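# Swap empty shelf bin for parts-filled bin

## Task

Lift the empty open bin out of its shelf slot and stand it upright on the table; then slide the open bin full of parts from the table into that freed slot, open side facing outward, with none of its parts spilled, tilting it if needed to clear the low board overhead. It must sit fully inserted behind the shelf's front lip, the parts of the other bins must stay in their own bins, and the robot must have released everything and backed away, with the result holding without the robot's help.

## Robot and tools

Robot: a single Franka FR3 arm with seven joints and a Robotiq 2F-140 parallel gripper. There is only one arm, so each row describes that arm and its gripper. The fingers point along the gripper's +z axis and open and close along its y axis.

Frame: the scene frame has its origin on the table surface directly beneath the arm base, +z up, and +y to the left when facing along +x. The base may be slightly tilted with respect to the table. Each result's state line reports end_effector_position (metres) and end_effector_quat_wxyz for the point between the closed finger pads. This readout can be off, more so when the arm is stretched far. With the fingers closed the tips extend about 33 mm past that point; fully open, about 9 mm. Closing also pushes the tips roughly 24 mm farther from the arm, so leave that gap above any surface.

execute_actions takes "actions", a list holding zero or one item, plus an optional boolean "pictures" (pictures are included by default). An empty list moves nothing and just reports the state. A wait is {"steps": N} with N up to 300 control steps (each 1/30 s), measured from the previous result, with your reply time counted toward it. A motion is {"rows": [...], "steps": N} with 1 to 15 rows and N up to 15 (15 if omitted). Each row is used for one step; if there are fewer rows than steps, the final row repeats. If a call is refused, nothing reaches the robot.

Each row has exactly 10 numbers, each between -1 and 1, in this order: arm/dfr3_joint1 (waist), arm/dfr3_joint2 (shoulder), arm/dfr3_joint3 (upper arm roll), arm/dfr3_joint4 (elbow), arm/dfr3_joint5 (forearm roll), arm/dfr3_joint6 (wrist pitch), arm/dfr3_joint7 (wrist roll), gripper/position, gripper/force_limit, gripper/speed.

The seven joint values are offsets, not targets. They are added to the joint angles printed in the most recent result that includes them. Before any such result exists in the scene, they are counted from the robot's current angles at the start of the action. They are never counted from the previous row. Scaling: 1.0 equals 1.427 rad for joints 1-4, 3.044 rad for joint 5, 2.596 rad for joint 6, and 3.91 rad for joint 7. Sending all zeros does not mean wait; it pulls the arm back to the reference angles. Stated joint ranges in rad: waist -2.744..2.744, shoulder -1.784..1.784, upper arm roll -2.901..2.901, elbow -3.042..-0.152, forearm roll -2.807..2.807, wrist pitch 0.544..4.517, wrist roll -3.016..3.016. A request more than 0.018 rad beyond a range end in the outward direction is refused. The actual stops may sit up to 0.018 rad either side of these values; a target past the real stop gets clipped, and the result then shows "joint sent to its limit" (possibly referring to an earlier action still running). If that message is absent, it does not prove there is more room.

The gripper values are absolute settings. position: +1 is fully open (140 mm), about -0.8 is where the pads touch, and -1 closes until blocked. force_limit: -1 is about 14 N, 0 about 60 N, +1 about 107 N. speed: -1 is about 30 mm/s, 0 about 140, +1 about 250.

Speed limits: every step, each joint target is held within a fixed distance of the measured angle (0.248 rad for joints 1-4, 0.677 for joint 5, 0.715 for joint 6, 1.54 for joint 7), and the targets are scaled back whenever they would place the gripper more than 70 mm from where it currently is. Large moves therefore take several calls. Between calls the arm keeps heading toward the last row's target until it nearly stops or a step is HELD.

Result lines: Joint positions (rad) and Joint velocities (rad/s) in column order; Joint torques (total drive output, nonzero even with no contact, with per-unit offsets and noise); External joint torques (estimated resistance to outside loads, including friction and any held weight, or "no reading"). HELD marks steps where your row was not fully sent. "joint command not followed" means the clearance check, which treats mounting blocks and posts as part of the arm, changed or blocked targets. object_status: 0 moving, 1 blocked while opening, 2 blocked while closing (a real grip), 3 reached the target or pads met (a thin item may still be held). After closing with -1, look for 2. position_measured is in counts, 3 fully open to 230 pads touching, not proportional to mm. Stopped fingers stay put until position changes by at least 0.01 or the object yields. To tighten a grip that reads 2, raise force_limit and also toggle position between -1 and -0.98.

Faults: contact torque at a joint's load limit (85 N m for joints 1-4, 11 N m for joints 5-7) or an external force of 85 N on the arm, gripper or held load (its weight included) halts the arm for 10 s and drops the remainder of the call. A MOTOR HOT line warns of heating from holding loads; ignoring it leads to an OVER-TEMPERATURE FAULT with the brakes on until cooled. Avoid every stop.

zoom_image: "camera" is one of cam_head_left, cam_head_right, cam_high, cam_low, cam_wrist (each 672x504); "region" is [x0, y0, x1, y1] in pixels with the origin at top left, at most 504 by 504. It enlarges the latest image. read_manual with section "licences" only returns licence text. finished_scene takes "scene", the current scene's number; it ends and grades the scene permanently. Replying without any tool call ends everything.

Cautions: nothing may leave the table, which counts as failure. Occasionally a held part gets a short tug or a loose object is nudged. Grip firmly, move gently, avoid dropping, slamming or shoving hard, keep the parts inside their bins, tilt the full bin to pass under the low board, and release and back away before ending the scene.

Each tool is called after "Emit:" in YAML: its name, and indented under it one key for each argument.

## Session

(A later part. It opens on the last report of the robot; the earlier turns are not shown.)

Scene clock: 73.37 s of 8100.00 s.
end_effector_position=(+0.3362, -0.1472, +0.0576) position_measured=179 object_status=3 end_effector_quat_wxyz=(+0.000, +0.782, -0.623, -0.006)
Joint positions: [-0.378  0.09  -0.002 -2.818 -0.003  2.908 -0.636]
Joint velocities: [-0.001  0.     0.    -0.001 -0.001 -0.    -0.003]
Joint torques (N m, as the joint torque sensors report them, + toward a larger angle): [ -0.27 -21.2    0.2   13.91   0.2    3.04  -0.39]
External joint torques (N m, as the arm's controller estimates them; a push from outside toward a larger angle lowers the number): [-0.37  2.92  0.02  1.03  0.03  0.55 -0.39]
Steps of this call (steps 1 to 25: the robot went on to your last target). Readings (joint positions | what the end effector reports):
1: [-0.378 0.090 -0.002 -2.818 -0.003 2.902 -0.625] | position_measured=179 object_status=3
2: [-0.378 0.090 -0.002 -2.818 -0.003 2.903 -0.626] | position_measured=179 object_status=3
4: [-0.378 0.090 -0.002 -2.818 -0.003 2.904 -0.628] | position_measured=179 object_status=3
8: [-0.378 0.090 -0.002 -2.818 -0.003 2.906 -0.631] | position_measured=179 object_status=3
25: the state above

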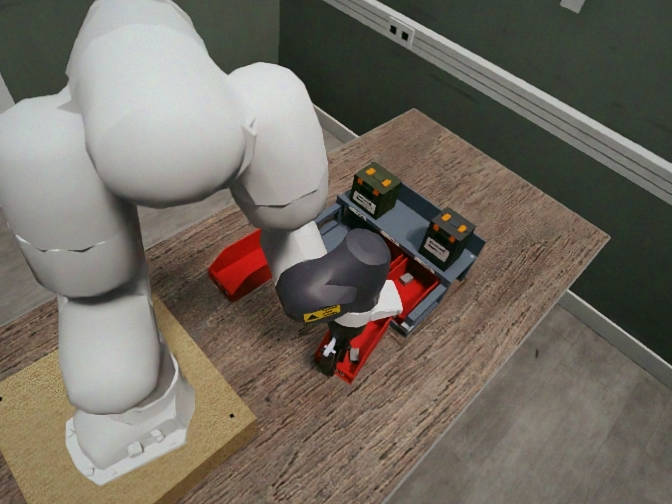

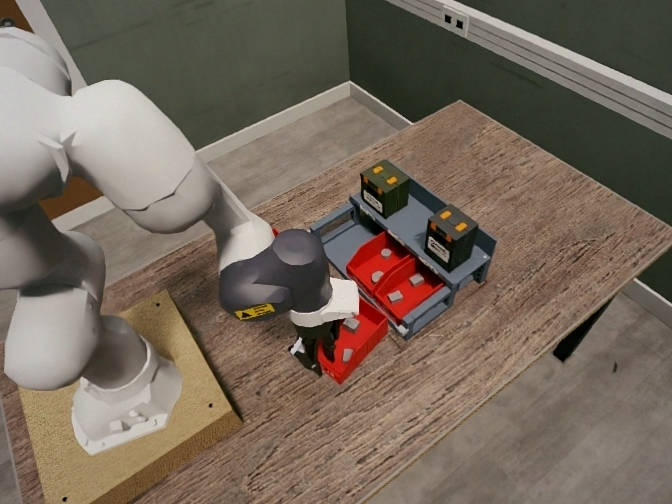

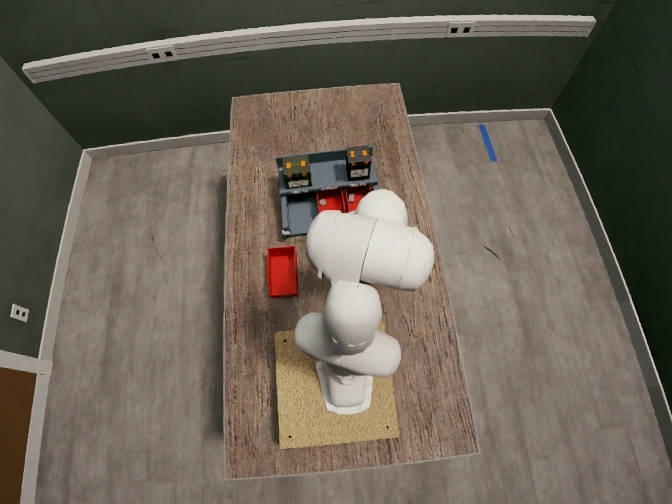

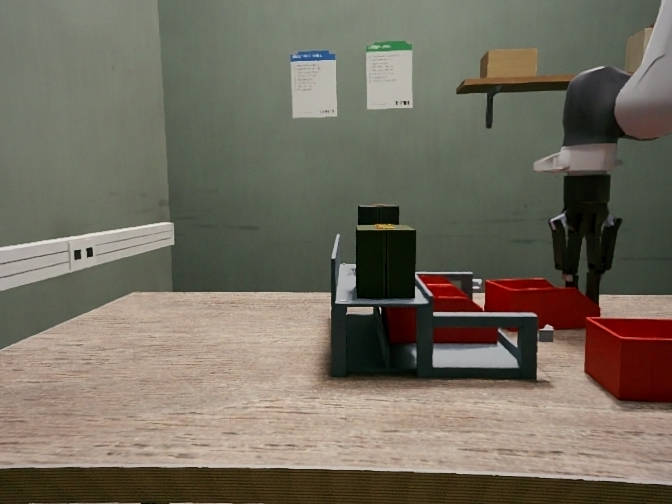

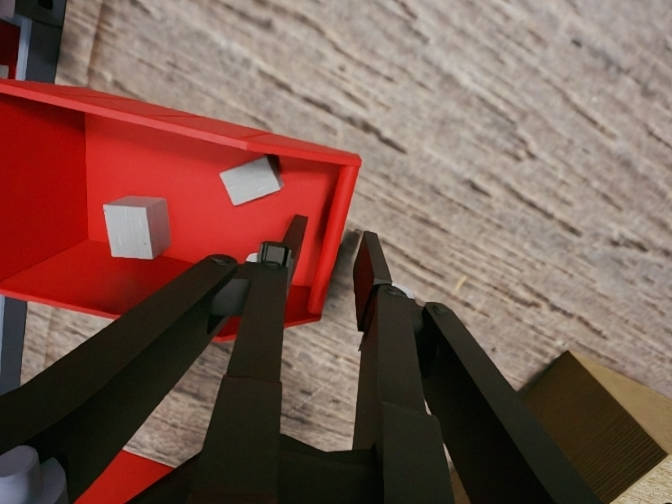

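Emit:
execute_actions:
  actions:
    - {"rows":[[-0.005,0.009,0,0,0,0.007,0,-0.4,0.8,0]],"steps":15}
  pictures: false

Emit:
execute_actions:
  actions:
    - {"rows":[[0,0,0,0,0,0,0,-1,0.8,-0.5]],"steps":15}
  pictures: false

Emit:
execute_actions:
  actions:
    - {"steps":12}

Scene clock: 75.43 s of 8100.00 s.
end_effector_position=(+0.3364, -0.1494, +0.0552) position_measured=179 object_status=3 end_effector_quat_wxyz=(-0.000, +0.781, -0.624, -0.004)
Joint positions: [-0.383  0.1   -0.002 -2.818 -0.003  2.922 -0.637]
Joint velocities: [-0.    -0.    -0.     0.001 -0.     0.004  0.002]
Joint torques (N m, as the joint torque sensors report them, + toward a larger angle): [ -1.16 -21.47   0.07  13.06   0.15   3.04   0.03]
External joint torques (N m, as the arm's controller estimates them; a push from outside toward a larger angle lowers the number): [-1.22  2.85 -0.07  0.27 -0.03  0.52  0.03]
Steps of this call (steps 1 to 15: the robot went on to your last target; steps 16 to 47: nothing new was sent; steps 48 to 62: all 15 steps of this action). Readings (joint positions | what the end effector reports):
48: [-0.379 0.091 -0.002 -2.818 -0.003 2.910 -0.637] | position_measured=179 object_status=3
49: [-0.380 0.094 -0.002 -2.818 -0.003 2.913 -0.637] | position_measured=179 object_status=3
51: [-0.382 0.098 -0.002 -2.818 -0.003 2.916 -0.637] | position_measured=179 object_status=3
55: [-0.383 0.100 -0.002 -2.818 -0.003 2.920 -0.637] | position_measured=179 object_status=3
62: the state above

Scene clock: 75.93 s of 8100.00 s.
end_effector_position=(+0.3367, -0.1495, +0.0554) position_measured=223 object_status=0 end_effector_quat_wxyz=(-0.000, +0.781, -0.624, -0.003)
Joint positions: [-0.383  0.099 -0.002 -2.818 -0.003  2.923 -0.637]
Joint velocities: [ 0.    -0.001 -0.003 -0.     0.    -0.001  0.001]
Joint torques (N m, as the joint torque sensors report them, + toward a larger angle): [  0.85 -22.45  -0.29  13.98   0.16   2.61  -0.15]
External joint torques (N m, as the arm's controller estimates them; a push from outside toward a larger angle lowers the number): [ 0.77  1.88 -0.46  1.23  0.    0.1  -0.15]
Steps of this call (steps 1 to 15: all 15 steps of this action). Readings (joint positions | what the end effector reports):
1: [-0.383 0.100 -0.002 -2.818 -0.003 2.923 -0.637] | position_measured=179 object_status=0
2: [-0.383 0.100 -0.002 -2.818 -0.003 2.923 -0.637] | position_measured=182 object_status=0
4: [-0.383 0.100 -0.002 -2.818 -0.003 2.923 -0.637] | position_measured=191 object_status=0
8: [-0.383 0.100 -0.002 -2.818 -0.003 2.923 -0.637] | position_measured=210 object_status=0
15: the state above

Scene clock: 76.33 s of 8100.00 s.
end_effector_position=(+0.3367, -0.1495, +0.0554) position_measured=223 object_status=2 end_effector_quat_wxyz=(-0.000, +0.781, -0.624, -0.003)
Joint positions: [-0.383  0.099 -0.002 -2.818 -0.003  2.923 -0.637]
Joint velocities: [-0.002  0.001  0.002  0.     0.001  0.001 -0.   ]
Joint torques (N m, as the joint torque sensors report them, + toward a larger angle): [  0.84 -22.45  -0.2   14.69   0.13   2.66  -0.1 ]
External joint torques (N m, as the arm's controller estimates them; a push from outside toward a larger angle lowers the number): [ 0.73  1.77 -0.4   1.99 -0.03  0.16 -0.1 ]
Steps of this call (steps 1 to 12: the robot went on to your last target). Readings (joint positions | what the end effector reports):
1: [-0.383 0.099 -0.002 -2.818 -0.003 2.923 -0.637] | position_measured=223 object_status=0
2: [-0.383 0.099 -0.002 -2.818 -0.003 2.923 -0.637] | position_measured=223 object_status=2
4: [-0.383 0.099 -0.002 -2.818 -0.003 2.923 -0.637] | position_measured=223 object_status=2
8: [-0.383 0.099 -0.002 -2.818 -0.003 2.923 -0.637] | position_measured=223 object_status=2
12: the state above

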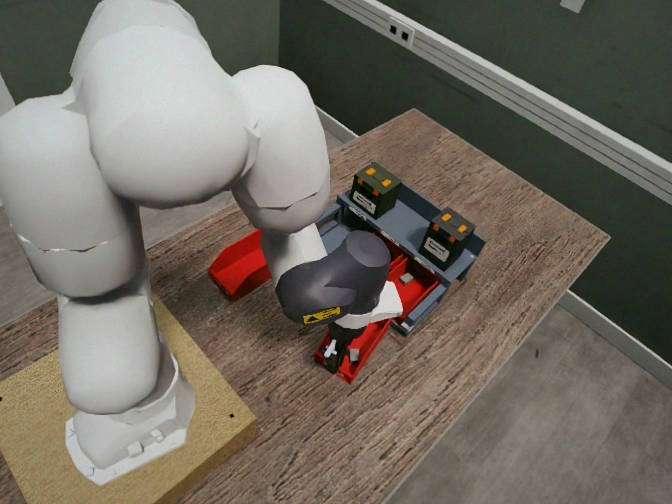

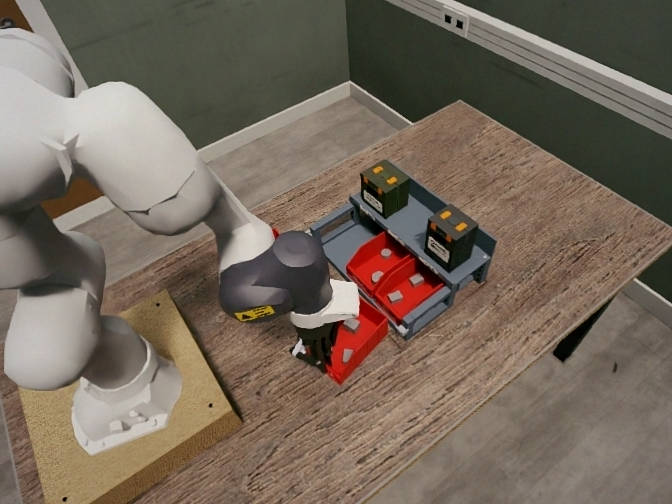

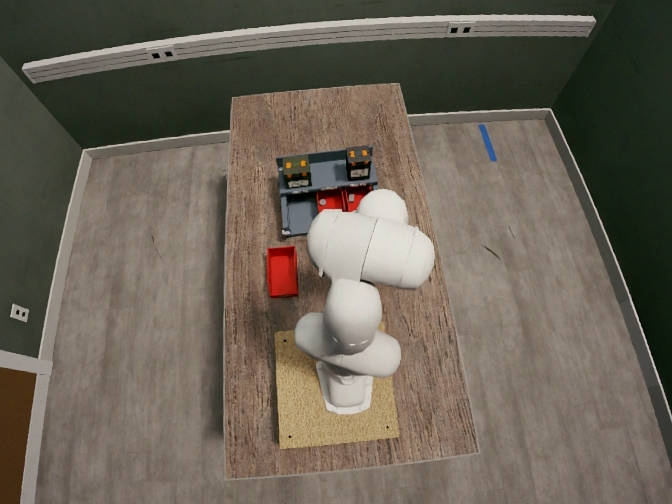

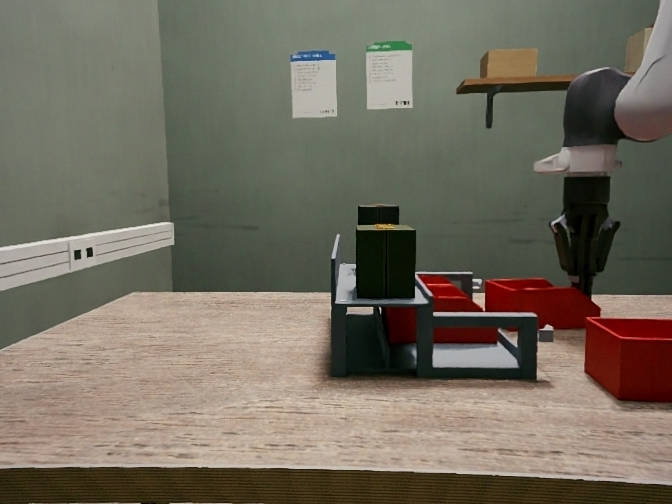

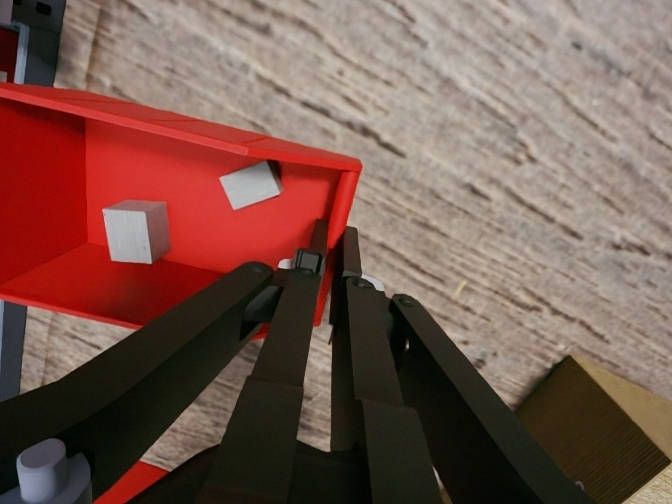

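Emit:
execute_actions:
  actions:
    - {"rows":[[0,-0.01,0,0,0,-0.015,0,-1,0.8,-0.5],[0,-0.03,0,0,0,-0.035,0,-1,0.8,-0.5],[0,-0.05,0,0,0,-0.05,0,-1,0.8,-0.5],[0,-0.07,0,0,0,-0.065,0,-1,0.8,-0.5],[0,-0.09,0,0,0,-0.078,0,-1,0.8,-0.5],[0,-0.11,0,0,0,-0.09,0,-1,0.8,-0.5],[0,-0.13,0,0,0,-0.102,0,-1,0.8,-0.5],[0,-0.15,0,0,0,-0.114,0,-1,0.8,-0.5],[0,-0.17,0,0,0,-0.126,0,-1,0.8,-0.5],[0,-0.19,0,0,0,-0.138,0,-1,0.8,-0.5],[0,-0.21,0,0,0,-0.15,0,-1,0.8,-0.5],[0,-0.23,0,0,0,-0.162,0,-1,0.8,-0.5],[0,-0.25,0,0,0,-0.177,0,-1,0.8,-0.5],[0,-0.27,0,0,0,-0.177,0,-1,0.8,-0.5],[0,-0.294,0,0,0,-0.177,0,-1,0.8,-0.5]],"steps":15}
  pictures: false

Emit:
execute_actions:
  actions:
    - {"steps":20}
  pictures: false

Emit:
execute_actions:
  actions:
    - {"rows":[[0.02,0,0,0,0,0,0.1,-1,0.8,-0.5],[0.05,0,0,0,0,0,0.15,-1,0.8,-0.5],[0.08,0,0,0,0,0,0.203,-1,0.8,-0.5],[0.11,0,0,0,0,0,0.203,-1,0.8,-0.5],[0.14,0,0,0,0,0,0.203,-1,0.8,-0.5],[0.17,0,0,0,0,0,0.203,-1,0.8,-0.5],[0.2,0,0,0,0,0,0.203,-1,0.8,-0.5],[0.23,0,0,0,0,0,0.203,-1,0.8,-0.5],[0.26,0,0,0,0,0,0.203,-1,0.8,-0.5],[0.29,0,0,0,0,0,0.203,-1,0.8,-0.5],[0.32,0,0,0,0,0,0.203,-1,0.8,-0.5],[0.35,0,0,0,0,0,0.203,-1,0.8,-0.5],[0.38,0,0,0,0,0,0.203,-1,0.8,-0.5],[0.41,0,0,0,0,0,0.203,-1,0.8,-0.5],[0.428,0,0,0,0,0,0.203,-1,0.8,-0.5]],"steps":15}
  pictures: false

Emit:
execute_actions:
  actions:
    - {"steps":45}

Scene clock: 82.00 s of 8100.00 s.
end_effector_position=(+0.3315, -0.1477, +0.1506) position_measured=223 object_status=2 end_effector_quat_wxyz=(+0.002, +0.781, -0.625, -0.013)
Joint positions: [-0.383 -0.246 -0.002 -2.821 -0.003  2.56  -0.637]
Joint velocities: [-0.    -0.88   0.001 -0.007  0.    -0.626 -0.   ]
Joint torques (N m, as the joint torque sensors report them, + toward a larger angle): [ -0.36 -19.33  -0.64  22.12   0.48   3.35  -0.17]
External joint torques (N m, as the arm's controller estimates them; a push from outside toward a larger angle lowers the number): [-0.39 -3.31 -0.47  2.64  0.05  0.47 -0.18]
Steps of this call (steps 1 to 15: the robot went on to your last target; steps 16 to 90: nothing new was sent; then 2.17 s passed at rest; steps 91 to 105: all 15 steps of this action). Readings (joint positions | what the end effector reports):
91: [-0.383 0.097 -0.002 -2.818 -0.003 2.918 -0.637] | position_measured=223 object_status=2
92: [-0.383 0.090 -0.002 -2.819 -0.003 2.904 -0.637] | position_measured=223 object_status=2
94: [-0.383 0.057 -0.002 -2.820 -0.003 2.862 -0.637] | position_measured=223 object_status=2
98: [-0.383 -0.046 -0.002 -2.821 -0.003 2.756 -0.637] | position_measured=223 object_status=2
105: the state above

Scene clock: 82.67 s of 8100.00 s.
end_effector_position=(+0.3208, -0.1431, +0.1682) position_measured=223 object_status=2 end_effector_quat_wxyz=(+0.006, +0.781, -0.624, -0.026)
Joint positions: [-0.383 -0.315 -0.002 -2.819 -0.003  2.463 -0.637]
Joint velocities: [-0.     0.001 -0.     0.001  0.001 -0.012 -0.001]
Joint torques (N m, as the joint torque sensors report them, + toward a larger angle): [  0.37 -18.88  -0.5   20.13   0.53   2.88  -0.08]
External joint torques (N m, as the arm's controller estimates them; a push from outside toward a larger angle lowers the number): [ 0.32 -2.2  -0.29  0.53  0.04  0.48 -0.09]
Steps of this call (steps 1 to 20: the robot went on to your last target). Readings (joint positions | what the end effector reports):
1: [-0.383 -0.272 -0.002 -2.820 -0.003 2.543 -0.637] | position_measured=223 object_status=2
2: [-0.383 -0.291 -0.002 -2.819 -0.003 2.529 -0.637] | position_measured=223 object_status=2
4: [-0.383 -0.309 -0.002 -2.818 -0.003 2.509 -0.637] | position_measured=223 object_status=2
8: [-0.383 -0.315 -0.002 -2.818 -0.003 2.483 -0.637] | position_measured=223 object_status=2
20: the state above

Scene clock: 83.17 s of 8100.00 s.
end_effector_position=(+0.3485, +0.0376, +0.1691) position_measured=223 object_status=2 end_effector_quat_wxyz=(+0.016, +0.752, -0.659, -0.020)
Joint positions: [ 0.145 -0.315 -0.001 -2.819 -0.003  2.462 -0.019]
Joint velocities: [ 1.102  0.001  0.066  0.     0.001 -0.002  0.556]
Joint torques (N m, as the joint torque sensors report them, + toward a larger angle): [ -3.23 -16.03  -3.6   20.8    0.45   2.7    0.43]
External joint torques (N m, as the arm's controller estimates them; a push from outside toward a larger angle lowers the number): [ 1.72  0.62  0.66  1.91 -0.12  0.44  0.39]
Steps of this call (steps 1 to 15: all 15 steps of this action). Readings (joint positions | what the end effector reports):
1: [-0.378 -0.315 -0.003 -2.819 -0.003 2.463 -0.605] | position_measured=223 object_status=2
2: [-0.363 -0.315 -0.005 -2.819 -0.003 2.463 -0.552] | position_measured=223 object_status=2
4: [-0.307 -0.315 -0.007 -2.819 -0.003 2.462 -0.418] | position_measured=223 object_status=2
8: [-0.150 -0.315 -0.004 -2.819 -0.003 2.462 -0.216] | position_measured=223 object_status=2
15: the state above

Scene clock: 84.67 s of 8100.00 s.
end_effector_position=(+0.3434, +0.0656, +0.1690) position_measured=223 object_status=2 end_effector_quat_wxyz=(+0.019, +0.723, -0.691, -0.018)
Joint positions: [ 0.226 -0.314 -0.    -2.82  -0.003  2.461  0.15 ]
Joint velocities: [ 0.002 -0.001 -0.001  0.     0.    -0.001  0.004]
Joint torques (N m, as the joint torque sensors report them, + toward a larger angle): [  1.69 -15.13  -1.94  21.28   0.43   2.87   0.1 ]
External joint torques (N m, as the arm's controller estimates them; a push from outside toward a larger angle lowers the number): [ 1.5   1.45 -1.89  1.7  -0.04  0.51  0.1 ]
Steps of this call (steps 1 to 45: the robot went on to your last target). Readings (joint positions | what the end effector reports):
1: [0.175 -0.315 0.002 -2.819 -0.003 2.462 -0.002] | position_measured=223 object_status=2
2: [0.195 -0.315 0.003 -2.819 -0.003 2.462 0.013] | position_measured=223 object_status=2
4: [0.215 -0.315 0.004 -2.819 -0.003 2.462 0.040] | position_measured=223 object_status=2
8: [0.224 -0.315 0.001 -2.820 -0.003 2.461 0.079] | position_measured=223 object_status=2
45: the state above
The arm was judged still, so your last target was given up. Only a new action makes it travel on or press farther. Fingers that are still opening or closing keep moving.

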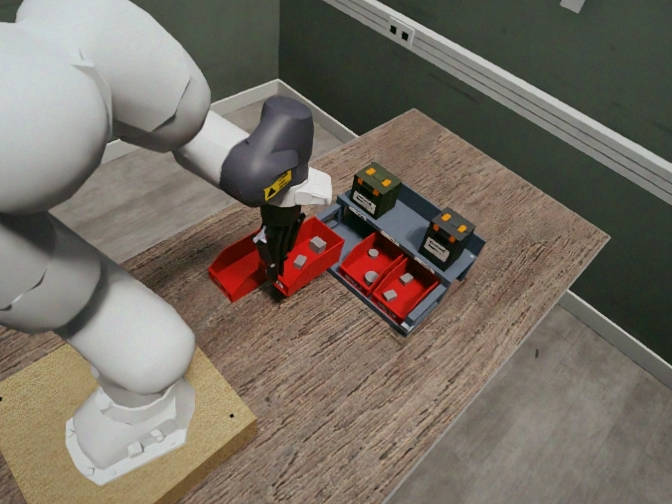

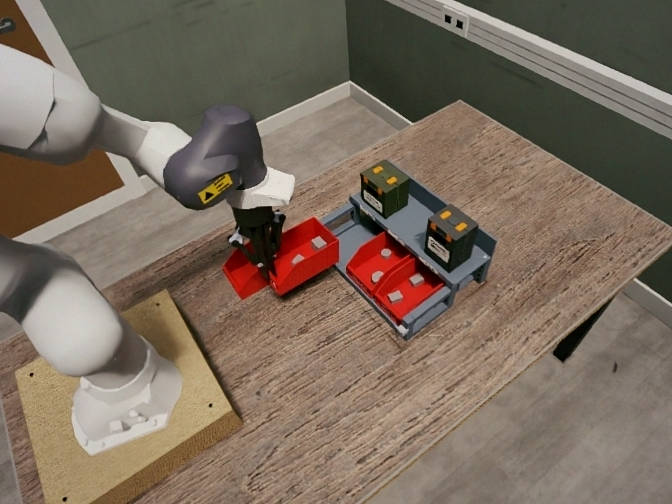

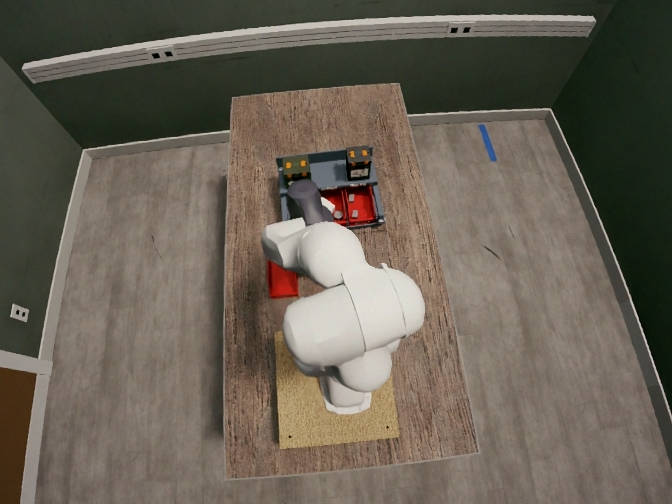

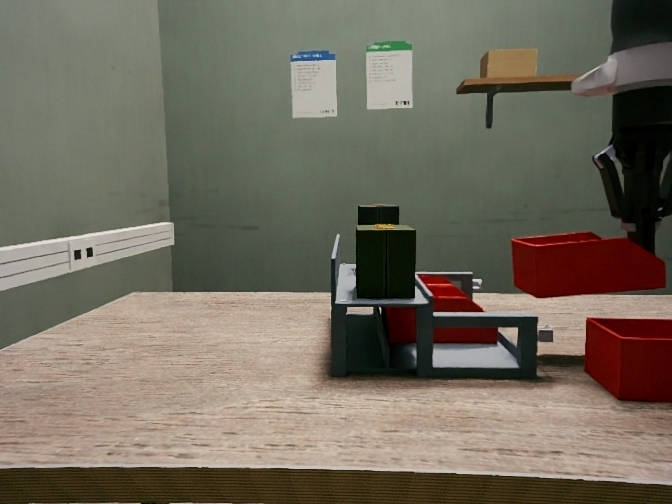

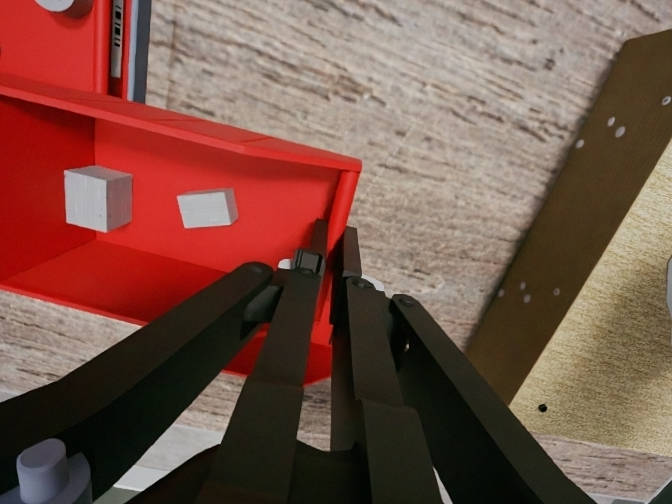

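Emit:
execute_actions:
  actions:
    - {"rows":[[0,0.02,0,0.024,0,-0.01,0,-1,0.8,-0.5],[0,0.04,0,0.047,0,-0.015,0,-1,0.8,-0.5],[0,0.06,0,0.071,0,-0.02,0,-1,0.8,-0.5],[0,0.08,0,0.094,0,-0.025,0,-1,0.8,-0.5],[0,0.10,0,0.118,0,-0.03,0,-1,0.8,-0.5],[0,0.12,0,0.141,0,-0.035,0,-1,0.8,-0.5],[0,0.14,0,0.165,0,-0.04,0,-1,0.8,-0.5],[0,0.16,0,0.189,0,-0.045,0,-1,0.8,-0.5],[0,0.18,0,0.212,0,-0.05,0,-1,0.8,-0.5],[0,0.20,0,0.236,0,-0.056,0,-1,0.8,-0.5],[0,0.22,0,0.259,0,-0.056,0,-1,0.8,-0.5],[0,0.24,0,0.283,0,-0.056,0,-1,0.8,-0.5],[0,0.26,0,0.307,0,-0.056,0,-1,0.8,-0.5],[0,0.28,0,0.33,0,-0.056,0,-1,0.8,-0.5],[0,0.29,0,0.344,0,-0.056,0,-1,0.8,-0.5]],"steps":15}
  pictures: false

Emit:
execute_actions:
  actions:
    - {"steps":20}
  pictures: false

Emit:
execute_actions:
  actions:
    - {"rows":[[0,0.008,0,0,0,0.012,0,-1,0.8,-0.5],[0,0.016,0,0,0,0.018,0,-1,0.8,-0.5],[0,0.024,0,0,0,0.023,0,-1,0.8,-0.5],[0,0.032,0,0,0,0.028,0,-1,0.8,-0.5],[0,0.04,0,0,0,0.032,0,-1,0.8,-0.5],[0,0.048,0,0,0,0.036,0,-1,0.8,-0.5],[0,0.056,0,0,0,0.04,0,-1,0.8,-0.5],[0,0.064,0,0,0,0.044,0,-1,0.8,-0.5],[0,0.072,0,0,0,0.046,0,-1,0.8,-0.5],[0,0.08,0,0,0,0.046,0,-1,0.8,-0.5]],"steps":15}
  pictures: false

Emit:
execute_actions:
  actions:
    - {"steps":20}

Scene clock: 90.27 s of 8100.00 s.
end_effector_position=(+0.4521, +0.0865, +0.1679) position_measured=223 object_status=2 end_effector_quat_wxyz=(+0.046, +0.721, -0.690, -0.037)
Joint positions: [ 0.226  0.048 -0.001 -2.397 -0.003  2.335  0.151]
Joint velocities: [-0.001  0.727 -0.     0.852  0.001 -0.087  0.001]
Joint torques (N m, as the joint torque sensors report them, + toward a larger angle): [  1.19 -34.09  -0.02  20.28   0.52   1.55  -0.1 ]
External joint torques (N m, as the arm's controller estimates them; a push from outside toward a larger angle lowers the number): [ 0.93  0.45 -0.33  4.01  0.08  0.18 -0.11]
Steps of this call (steps 1 to 90: nothing new was sent; then 2.10 s passed at rest; steps 91 to 105: all 15 steps of this action). Readings (joint positions | what the end effector reports):
91: [0.226 -0.309 -0.001 -2.814 -0.003 2.456 0.151] | position_measured=223 object_status=2
92: [0.226 -0.296 -0.001 -2.799 -0.003 2.448 0.151] | position_measured=223 object_status=2
94: [0.226 -0.253 -0.001 -2.752 -0.003 2.432 0.151] | position_measured=223 object_status=2
98: [0.226 -0.148 -0.001 -2.628 -0.003 2.392 0.151] | position_measured=223 object_status=2
105: the state above

Scene clock: 90.93 s of 8100.00 s.
end_effector_position=(+0.4672, +0.0895, +0.1651) position_measured=223 object_status=2 end_effector_quat_wxyz=(+0.050, +0.721, -0.690, -0.040)
Joint positions: [ 0.226  0.1   -0.001 -2.334 -0.003  2.314  0.151]
Joint velocities: [ 0.001  0.    -0.     0.001 -0.    -0.003 -0.001]
Joint torques (N m, as the joint torque sensors report them, + toward a larger angle): [  1.01 -30.29  -0.21  24.16   0.53   2.6   -0.13]
External joint torques (N m, as the arm's controller estimates them; a push from outside toward a larger angle lowers the number): [ 0.7   1.35 -0.59  3.91  0.02  0.44 -0.14]
Steps of this call (steps 1 to 20: the robot went on to your last target). Readings (joint positions | what the end effector reports):
1: [0.226 0.068 -0.001 -2.374 -0.003 2.332 0.151] | position_measured=223 object_status=2
2: [0.226 0.080 -0.001 -2.359 -0.003 2.330 0.151] | position_measured=223 object_status=2
4: [0.226 0.093 -0.001 -2.344 -0.003 2.325 0.151] | position_measured=223 object_status=2
8: [0.226 0.099 -0.001 -2.336 -0.003 2.319 0.151] | position_measured=223 object_status=2
20: the state above

Scene clock: 91.43 s of 8100.00 s.
end_effector_position=(+0.4639, +0.0894, +0.1132) position_measured=223 object_status=2 end_effector_quat_wxyz=(+0.059, +0.721, -0.689, -0.046)
Joint positions: [ 0.226  0.217 -0.001 -2.337 -0.003  2.412  0.151]
Joint velocities: [-0.002  0.025 -0.001 -0.001 -0.     0.075  0.002]
Joint torques (N m, as the joint torque sensors report them, + toward a larger angle): [ -0.45 -35.61   0.62  22.07   0.46   3.48  -0.07]
External joint torques (N m, as the arm's controller estimates them; a push from outside toward a larger angle lowers the number): [-0.58  0.29  0.31  2.12  0.01  1.26 -0.08]
Steps of this call (steps 1 to 15: all 15 steps of this action). Readings (joint positions | what the end effector reports):
1: [0.226 0.101 -0.001 -2.334 -0.003 2.317 0.151] | position_measured=223 object_status=2
2: [0.226 0.106 -0.001 -2.334 -0.003 2.324 0.151] | position_measured=223 object_status=2
4: [0.226 0.121 -0.001 -2.334 -0.003 2.340 0.151] | position_measured=223 object_status=2
8: [0.226 0.166 -0.001 -2.334 -0.003 2.377 0.151] | position_measured=223 object_status=2
15: the state above

Scene clock: 92.10 s of 8100.00 s.
end_effector_position=(+0.4683, +0.0902, +0.1136) position_measured=223 object_status=2 end_effector_quat_wxyz=(+0.053, +0.721, -0.690, -0.042)
Joint positions: [ 0.226  0.217 -0.001 -2.337 -0.003  2.426  0.151]
Joint velocities: [ 0.001  0.    -0.001  0.     0.     0.001  0.001]
Joint torques (N m, as the joint torque sensors report them, + toward a larger angle): [  0.52 -33.61   0.26  20.84   0.49   3.22  -0.1 ]
External joint torques (N m, as the arm's controller estimates them; a push from outside toward a larger angle lowers the number): [ 0.11  0.23 -0.3   2.25  0.06  1.09 -0.11]
Steps of this call (steps 1 to 20: the robot went on to your last target). Readings (joint positions | what the end effector reports):
1: [0.226 0.217 -0.001 -2.337 -0.003 2.415 0.151] | position_measured=223 object_status=2
2: [0.226 0.217 -0.001 -2.337 -0.003 2.417 0.151] | position_measured=223 object_status=2
4: [0.226 0.217 -0.001 -2.337 -0.003 2.420 0.151] | position_measured=223 object_status=2
8: [0.226 0.217 -0.001 -2.337 -0.003 2.424 0.151] | position_measured=223 object_status=2
20: the state above

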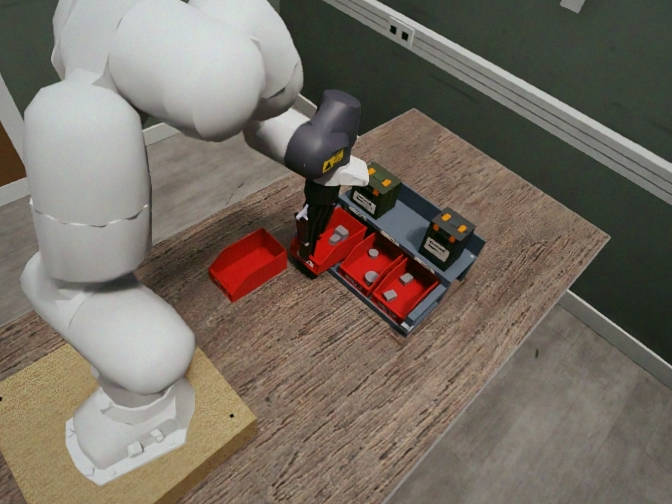

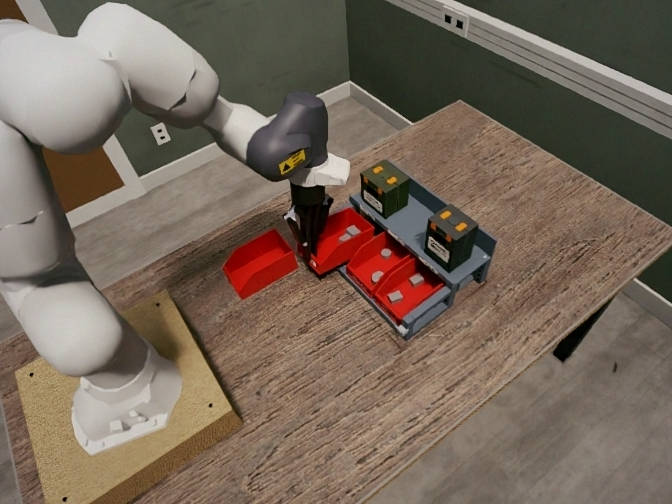

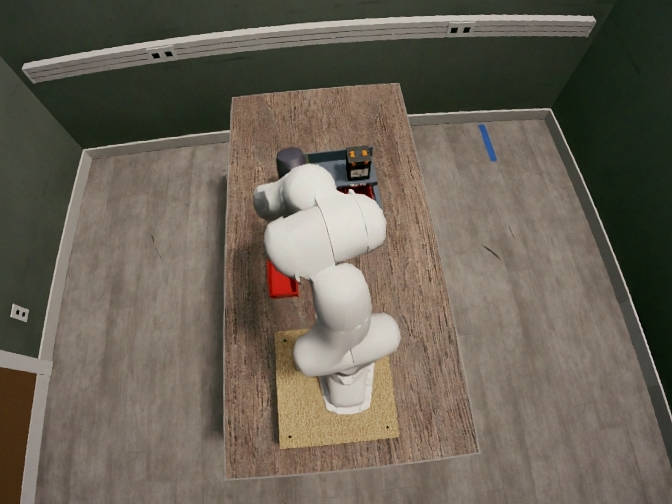

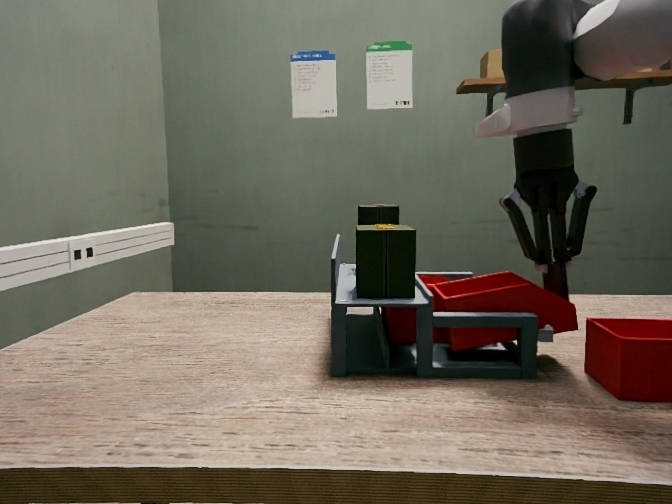

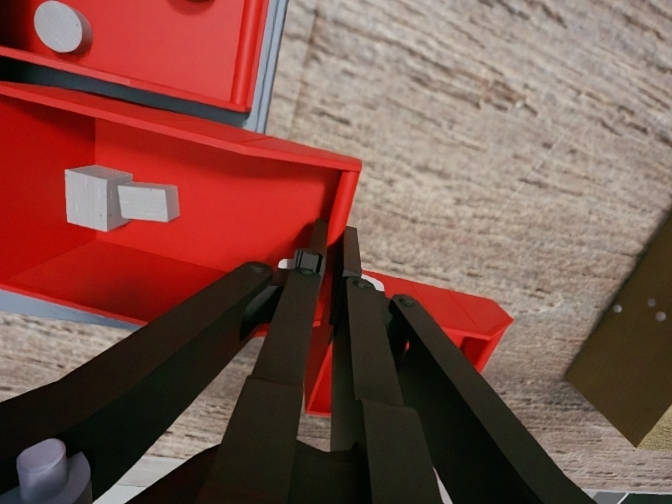

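Emit:
execute_actions:
  actions:
    - {"rows":[[0,0.005,0,0.006,0,0.01,0,-1,0.8,-0.5],[0,0.01,0,0.006,0,0.015,0,-1,0.8,-0.5],[0,0.015,0,0.006,0,0.02,0,-1,0.8,-0.5],[0,0.02,0,0.006,0,0.025,0,-1,0.8,-0.5],[0,0.025,0,0.006,0,0.329e-1,0,-1,0.8,-0.5],[0,0.03,0,0.006,0,0.03,0,-1,0.8,-0.5],[0,0.034,0,0.006,0,0.03,0,-1,0.8,-0.5],[0,0.038,0,0.006,0,0.03,0,-1,0.8,-0.5]],"steps":15}
  pictures: false

Emit:
execute_actions:
  actions:
    - {"steps":15}

Emit:
zoom_image:
  camera: "cam_low"
  region: [330, 240, 620, 400]

Scene clock: 95.17 s of 8100.00 s.
end_effector_position=(+0.4742, +0.0917, +0.0914) position_measured=223 object_status=2 end_effector_quat_wxyz=(+0.048, +0.721, -0.690, -0.038)
Joint positions: [ 0.226  0.274 -0.001 -2.332 -0.003  2.491  0.151]
Joint velocities: [-0.    -0.001  0.     0.     0.     0.037 -0.   ]
Joint torques (N m, as the joint torque sensors report them, + toward a larger angle): [  1.45 -34.9    0.53  21.07   0.42   3.18  -0.01]
External joint torques (N m, as the arm's controller estimates them; a push from outside toward a larger angle lowers the number): [ 1.12  0.05  0.01  3.17  0.02  1.04 -0.02]
Steps of this call (steps 1 to 15: the robot went on to your last target; steps 16 to 77: nothing new was sent; steps 78 to 92: all 15 steps of this action). Readings (joint positions | what the end effector reports):
78: [0.226 0.218 -0.001 -2.336 -0.003 2.429 0.151] | position_measured=223 object_status=2
79: [0.226 0.221 -0.001 -2.335 -0.003 2.434 0.151] | position_measured=223 object_status=2
81: [0.226 0.231 -0.001 -2.333 -0.003 2.448 0.151] | position_measured=223 object_status=2
85: [0.226 0.258 -0.001 -2.332 -0.003 2.476 0.151] | position_measured=223 object_status=2
92: the state above

Scene clock: 95.67 s of 8100.00 s.
end_effector_position=(+0.4760, +0.0920, +0.0916) position_measured=223 object_status=2 end_effector_quat_wxyz=(+0.045, +0.721, -0.690, -0.037)
Joint positions: [ 0.226  0.274 -0.001 -2.332 -0.003  2.497  0.151]
Joint velocities: [ 0.    -0.002 -0.    -0.001 -0.     0.002 -0.001]
Joint torques (N m, as the joint torque sensors report them, + toward a larger angle): [ -0.01 -33.53   0.33  20.64   0.37   3.24  -0.09]
External joint torques (N m, as the arm's controller estimates them; a push from outside toward a larger angle lowers the number): [-0.39  1.45 -0.24  2.72 -0.02  1.06 -0.09]
Steps of this call (steps 1 to 15: the robot went on to your last target). Readings (joint positions | what the end effector reports):
1: [0.226 0.274 -0.001 -2.332 -0.003 2.492 0.151] | position_measured=223 object_status=2
2: [0.226 0.274 -0.001 -2.332 -0.003 2.493 0.151] | position_measured=223 object_status=2
4: [0.226 0.274 -0.001 -2.332 -0.003 2.495 0.151] | position_measured=223 object_status=2
8: [0.226 0.274 -0.001 -2.332 -0.003 2.496 0.151] | position_measured=223 object_status=2
15: the state above
The arm was judged still, so your last target was given up. Only a new action makes it travel on or press farther. Fingers that are still opening or closing keep moving.

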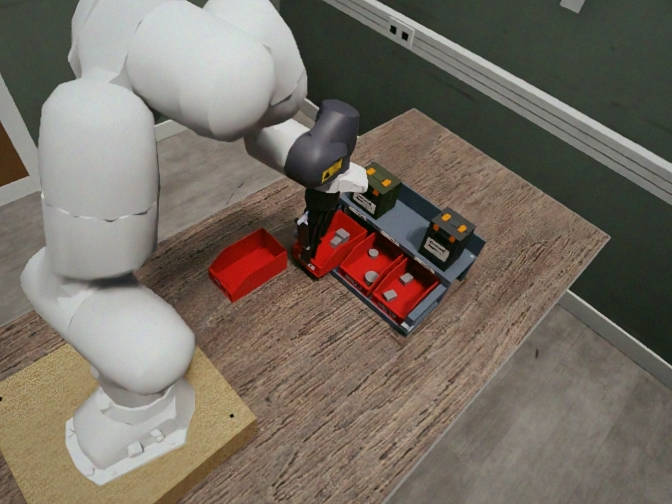

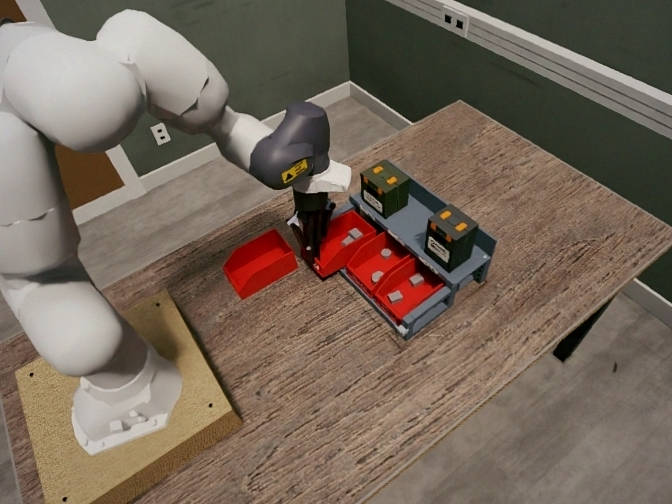

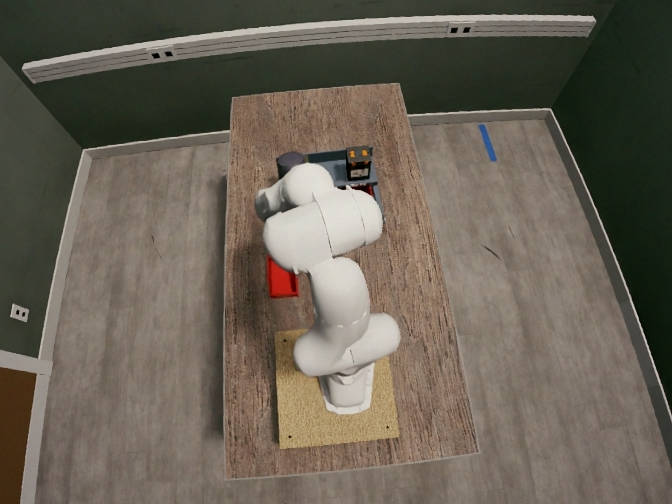

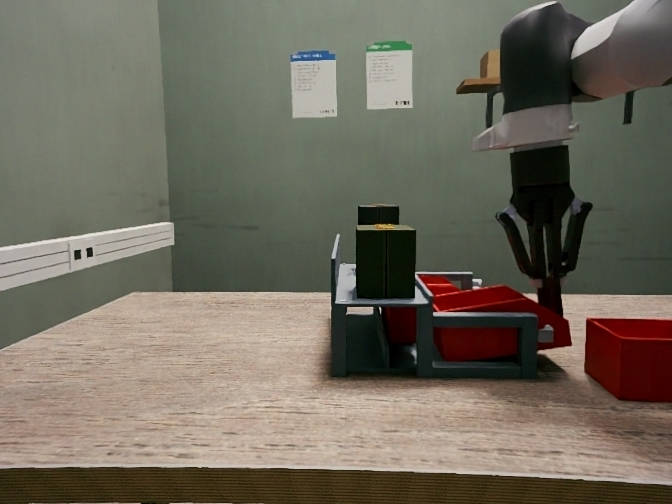

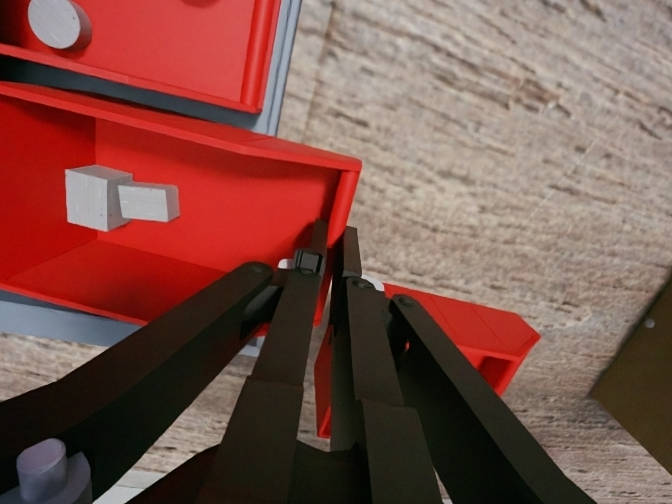

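Region (330, 240, 620, 400) of cam_low's 672x504 image, scaled by 1.738, with more detail than that image has; it fills the top 278 rows of this view, and the rest is white.

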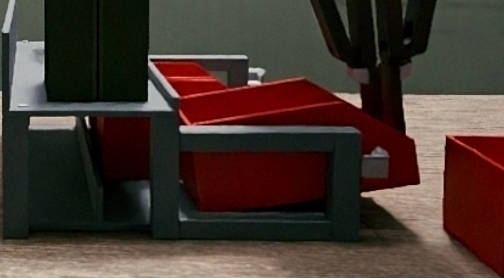

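Emit:
execute_actions:
  actions:
    - {"rows":[[-0.001,0.0075,0,0.011,0,-0.004,-0.002,-1,0.8,-0.5],[-0.002,0.015,0,0.022,0,-0.007,-0.004,-1,0.8,-0.5],[-0.003,0.022,0,0.034,0,-0.009,-0.005,-1,0.8,-0.5],[-0.004,0.029,0,0.045,0,-0.011,-0.005,-1,0.8,-0.5],[-0.005,0.037,0,0.056,0,-0.013,-0.005,-1,0.8,-0.5],[-0.006,0.044,0,0.067,0,-0.015,-0.005,-1,0.8,-0.5],[-0.007,0.0515,0,0.078,0,-0.017,-0.005,-1,0.8,-0.5],[-0.008,0.059,0,0.09,0,-0.019,-0.005,-1,0.8,-0.5],[-0.009,0.066,0,0.101,0,-0.021,-0.005,-1,0.8,-0.5],[-0.01,0.0735,0,0.112,0,-0.023,-0.005,-1,0.8,-0.5],[-0.011,0.081,0,0.123,0,-0.025,-0.005,-1,0.8,-0.5],[-0.012,0.088,0,0.135,0,-0.027,-0.005,-1,0.8,-0.5],[-0.012,0.096,0,0.146,0,-0.027,-0.005,-1,0.8,-0.5],[-0.012,0.103,0,0.157,0,-0.027,-0.005,-1,0.8,-0.5]],"steps":15}
  pictures: false

Emit:
execute_actions:
  actions:
    - {"steps":20}

Emit:
zoom_image:
  camera: "cam_low"
  region: [330, 240, 620, 400]

Scene clock: 99.00 s of 8100.00 s.
end_effector_position=(+0.5323, +0.0946, +0.0851) position_measured=223 object_status=2 end_effector_quat_wxyz=(+0.042, +0.720, -0.692, -0.035)
Joint positions: [ 0.211  0.406 -0.    -2.135 -0.003  2.439  0.14 ]
Joint velocities: [-0.015  0.211  0.     0.317  0.001 -0.055 -0.01 ]
Joint torques (N m, as the joint torque sensors report them, + toward a larger angle): [  0.82 -40.03   0.57  19.96   0.49   1.7   -0.1 ]
External joint torques (N m, as the arm's controller estimates them; a push from outside toward a larger angle lowers the number): [-0.14  1.34 -0.63  2.93  0.11 -0.13 -0.12]
Steps of this call (steps 1 to 85: nothing new was sent; steps 86 to 100: all 15 steps of this action). Readings (joint positions | what the end effector reports):
86: [0.226 0.275 -0.001 -2.330 -0.003 2.495 0.151] | position_measured=223 object_status=2
87: [0.226 0.280 -0.001 -2.323 -0.003 2.492 0.150] | position_measured=223 object_status=2
89: [0.224 0.297 -0.000 -2.301 -0.003 2.484 0.147] | position_measured=223 object_status=2
93: [0.219 0.336 -0.000 -2.243 -0.003 2.467 0.144] | position_measured=223 object_status=2
100: the state above

Scene clock: 99.67 s of 8100.00 s.
end_effector_position=(+0.5375, +0.0952, +0.0845) position_measured=223 object_status=2 end_effector_quat_wxyz=(+0.043, +0.720, -0.691, -0.036)
Joint positions: [ 0.21   0.42  -0.    -2.112 -0.003  2.427  0.138]
Joint velocities: [-0.001 -0.001 -0.001  0.002  0.001 -0.002  0.   ]
Joint torques (N m, as the joint torque sensors report them, + toward a larger angle): [ -0.67 -38.9   -0.6   22.16   0.38   2.3   -0.34]
External joint torques (N m, as the arm's controller estimates them; a push from outside toward a larger angle lowers the number): [-1.07  1.6  -1.28  3.09 -0.06  0.09 -0.35]
Steps of this call (steps 1 to 20: the robot went on to your last target). Readings (joint positions | what the end effector reports):
1: [0.210 0.412 -0.000 -2.127 -0.003 2.437 0.140] | position_measured=223 object_status=2
2: [0.210 0.415 -0.000 -2.121 -0.003 2.435 0.140] | position_measured=223 object_status=2
4: [0.210 0.419 -0.000 -2.116 -0.003 2.432 0.139] | position_measured=223 object_status=2
8: [0.210 0.420 -0.000 -2.113 -0.003 2.429 0.139] | position_measured=223 object_status=2
20: the state above

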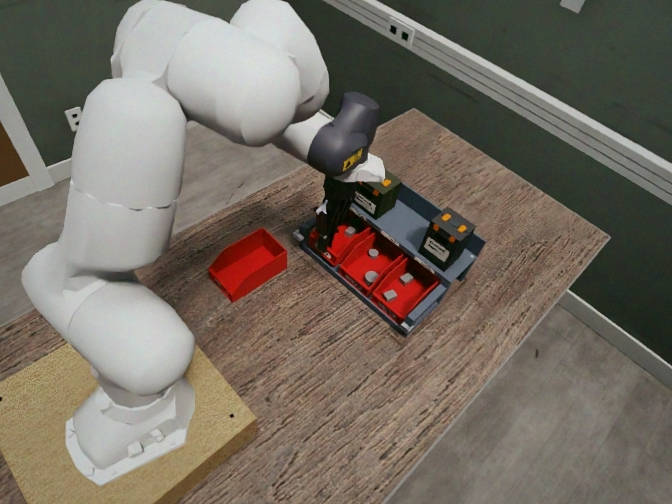

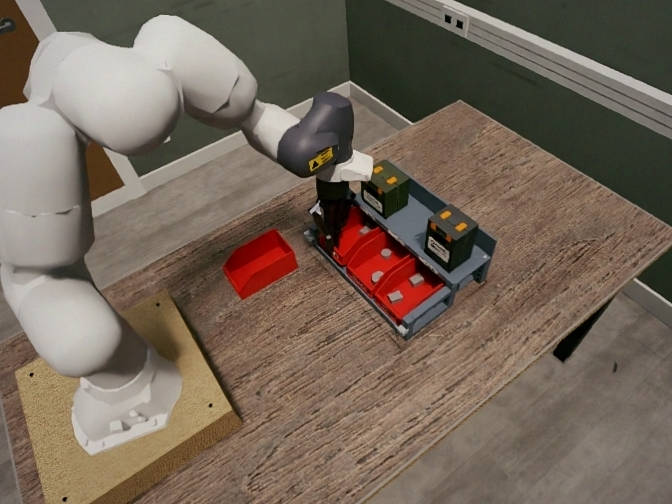

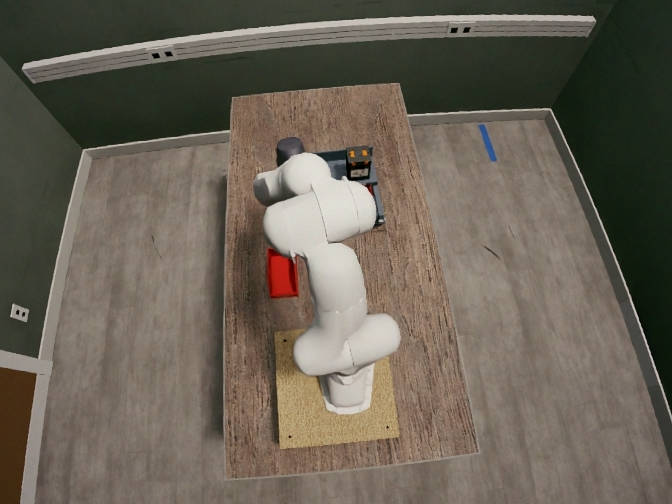

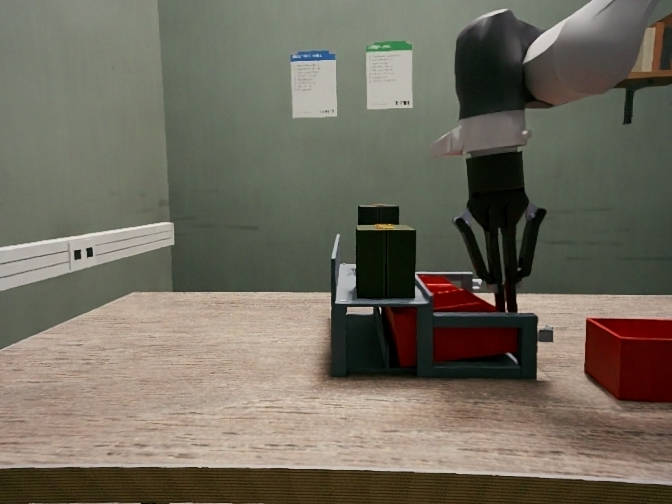

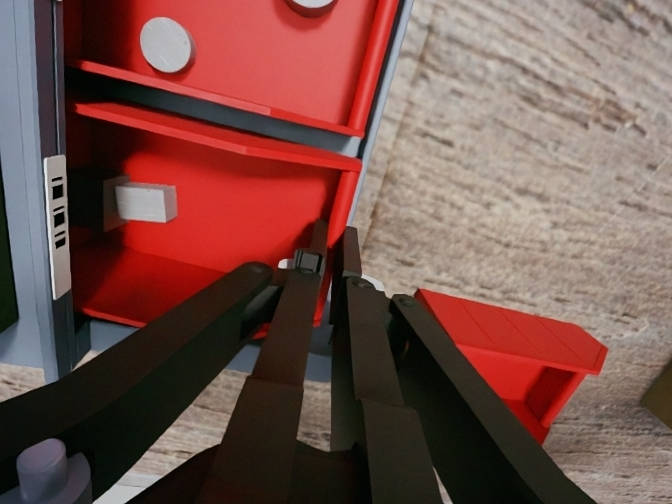

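Region (330, 240, 620, 400) of cam_low's 672x504 image, scaled by 1.738, with more detail than that image has; it fills the top 278 rows of this view, and the rest is white.

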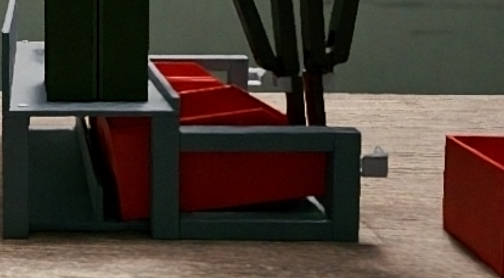

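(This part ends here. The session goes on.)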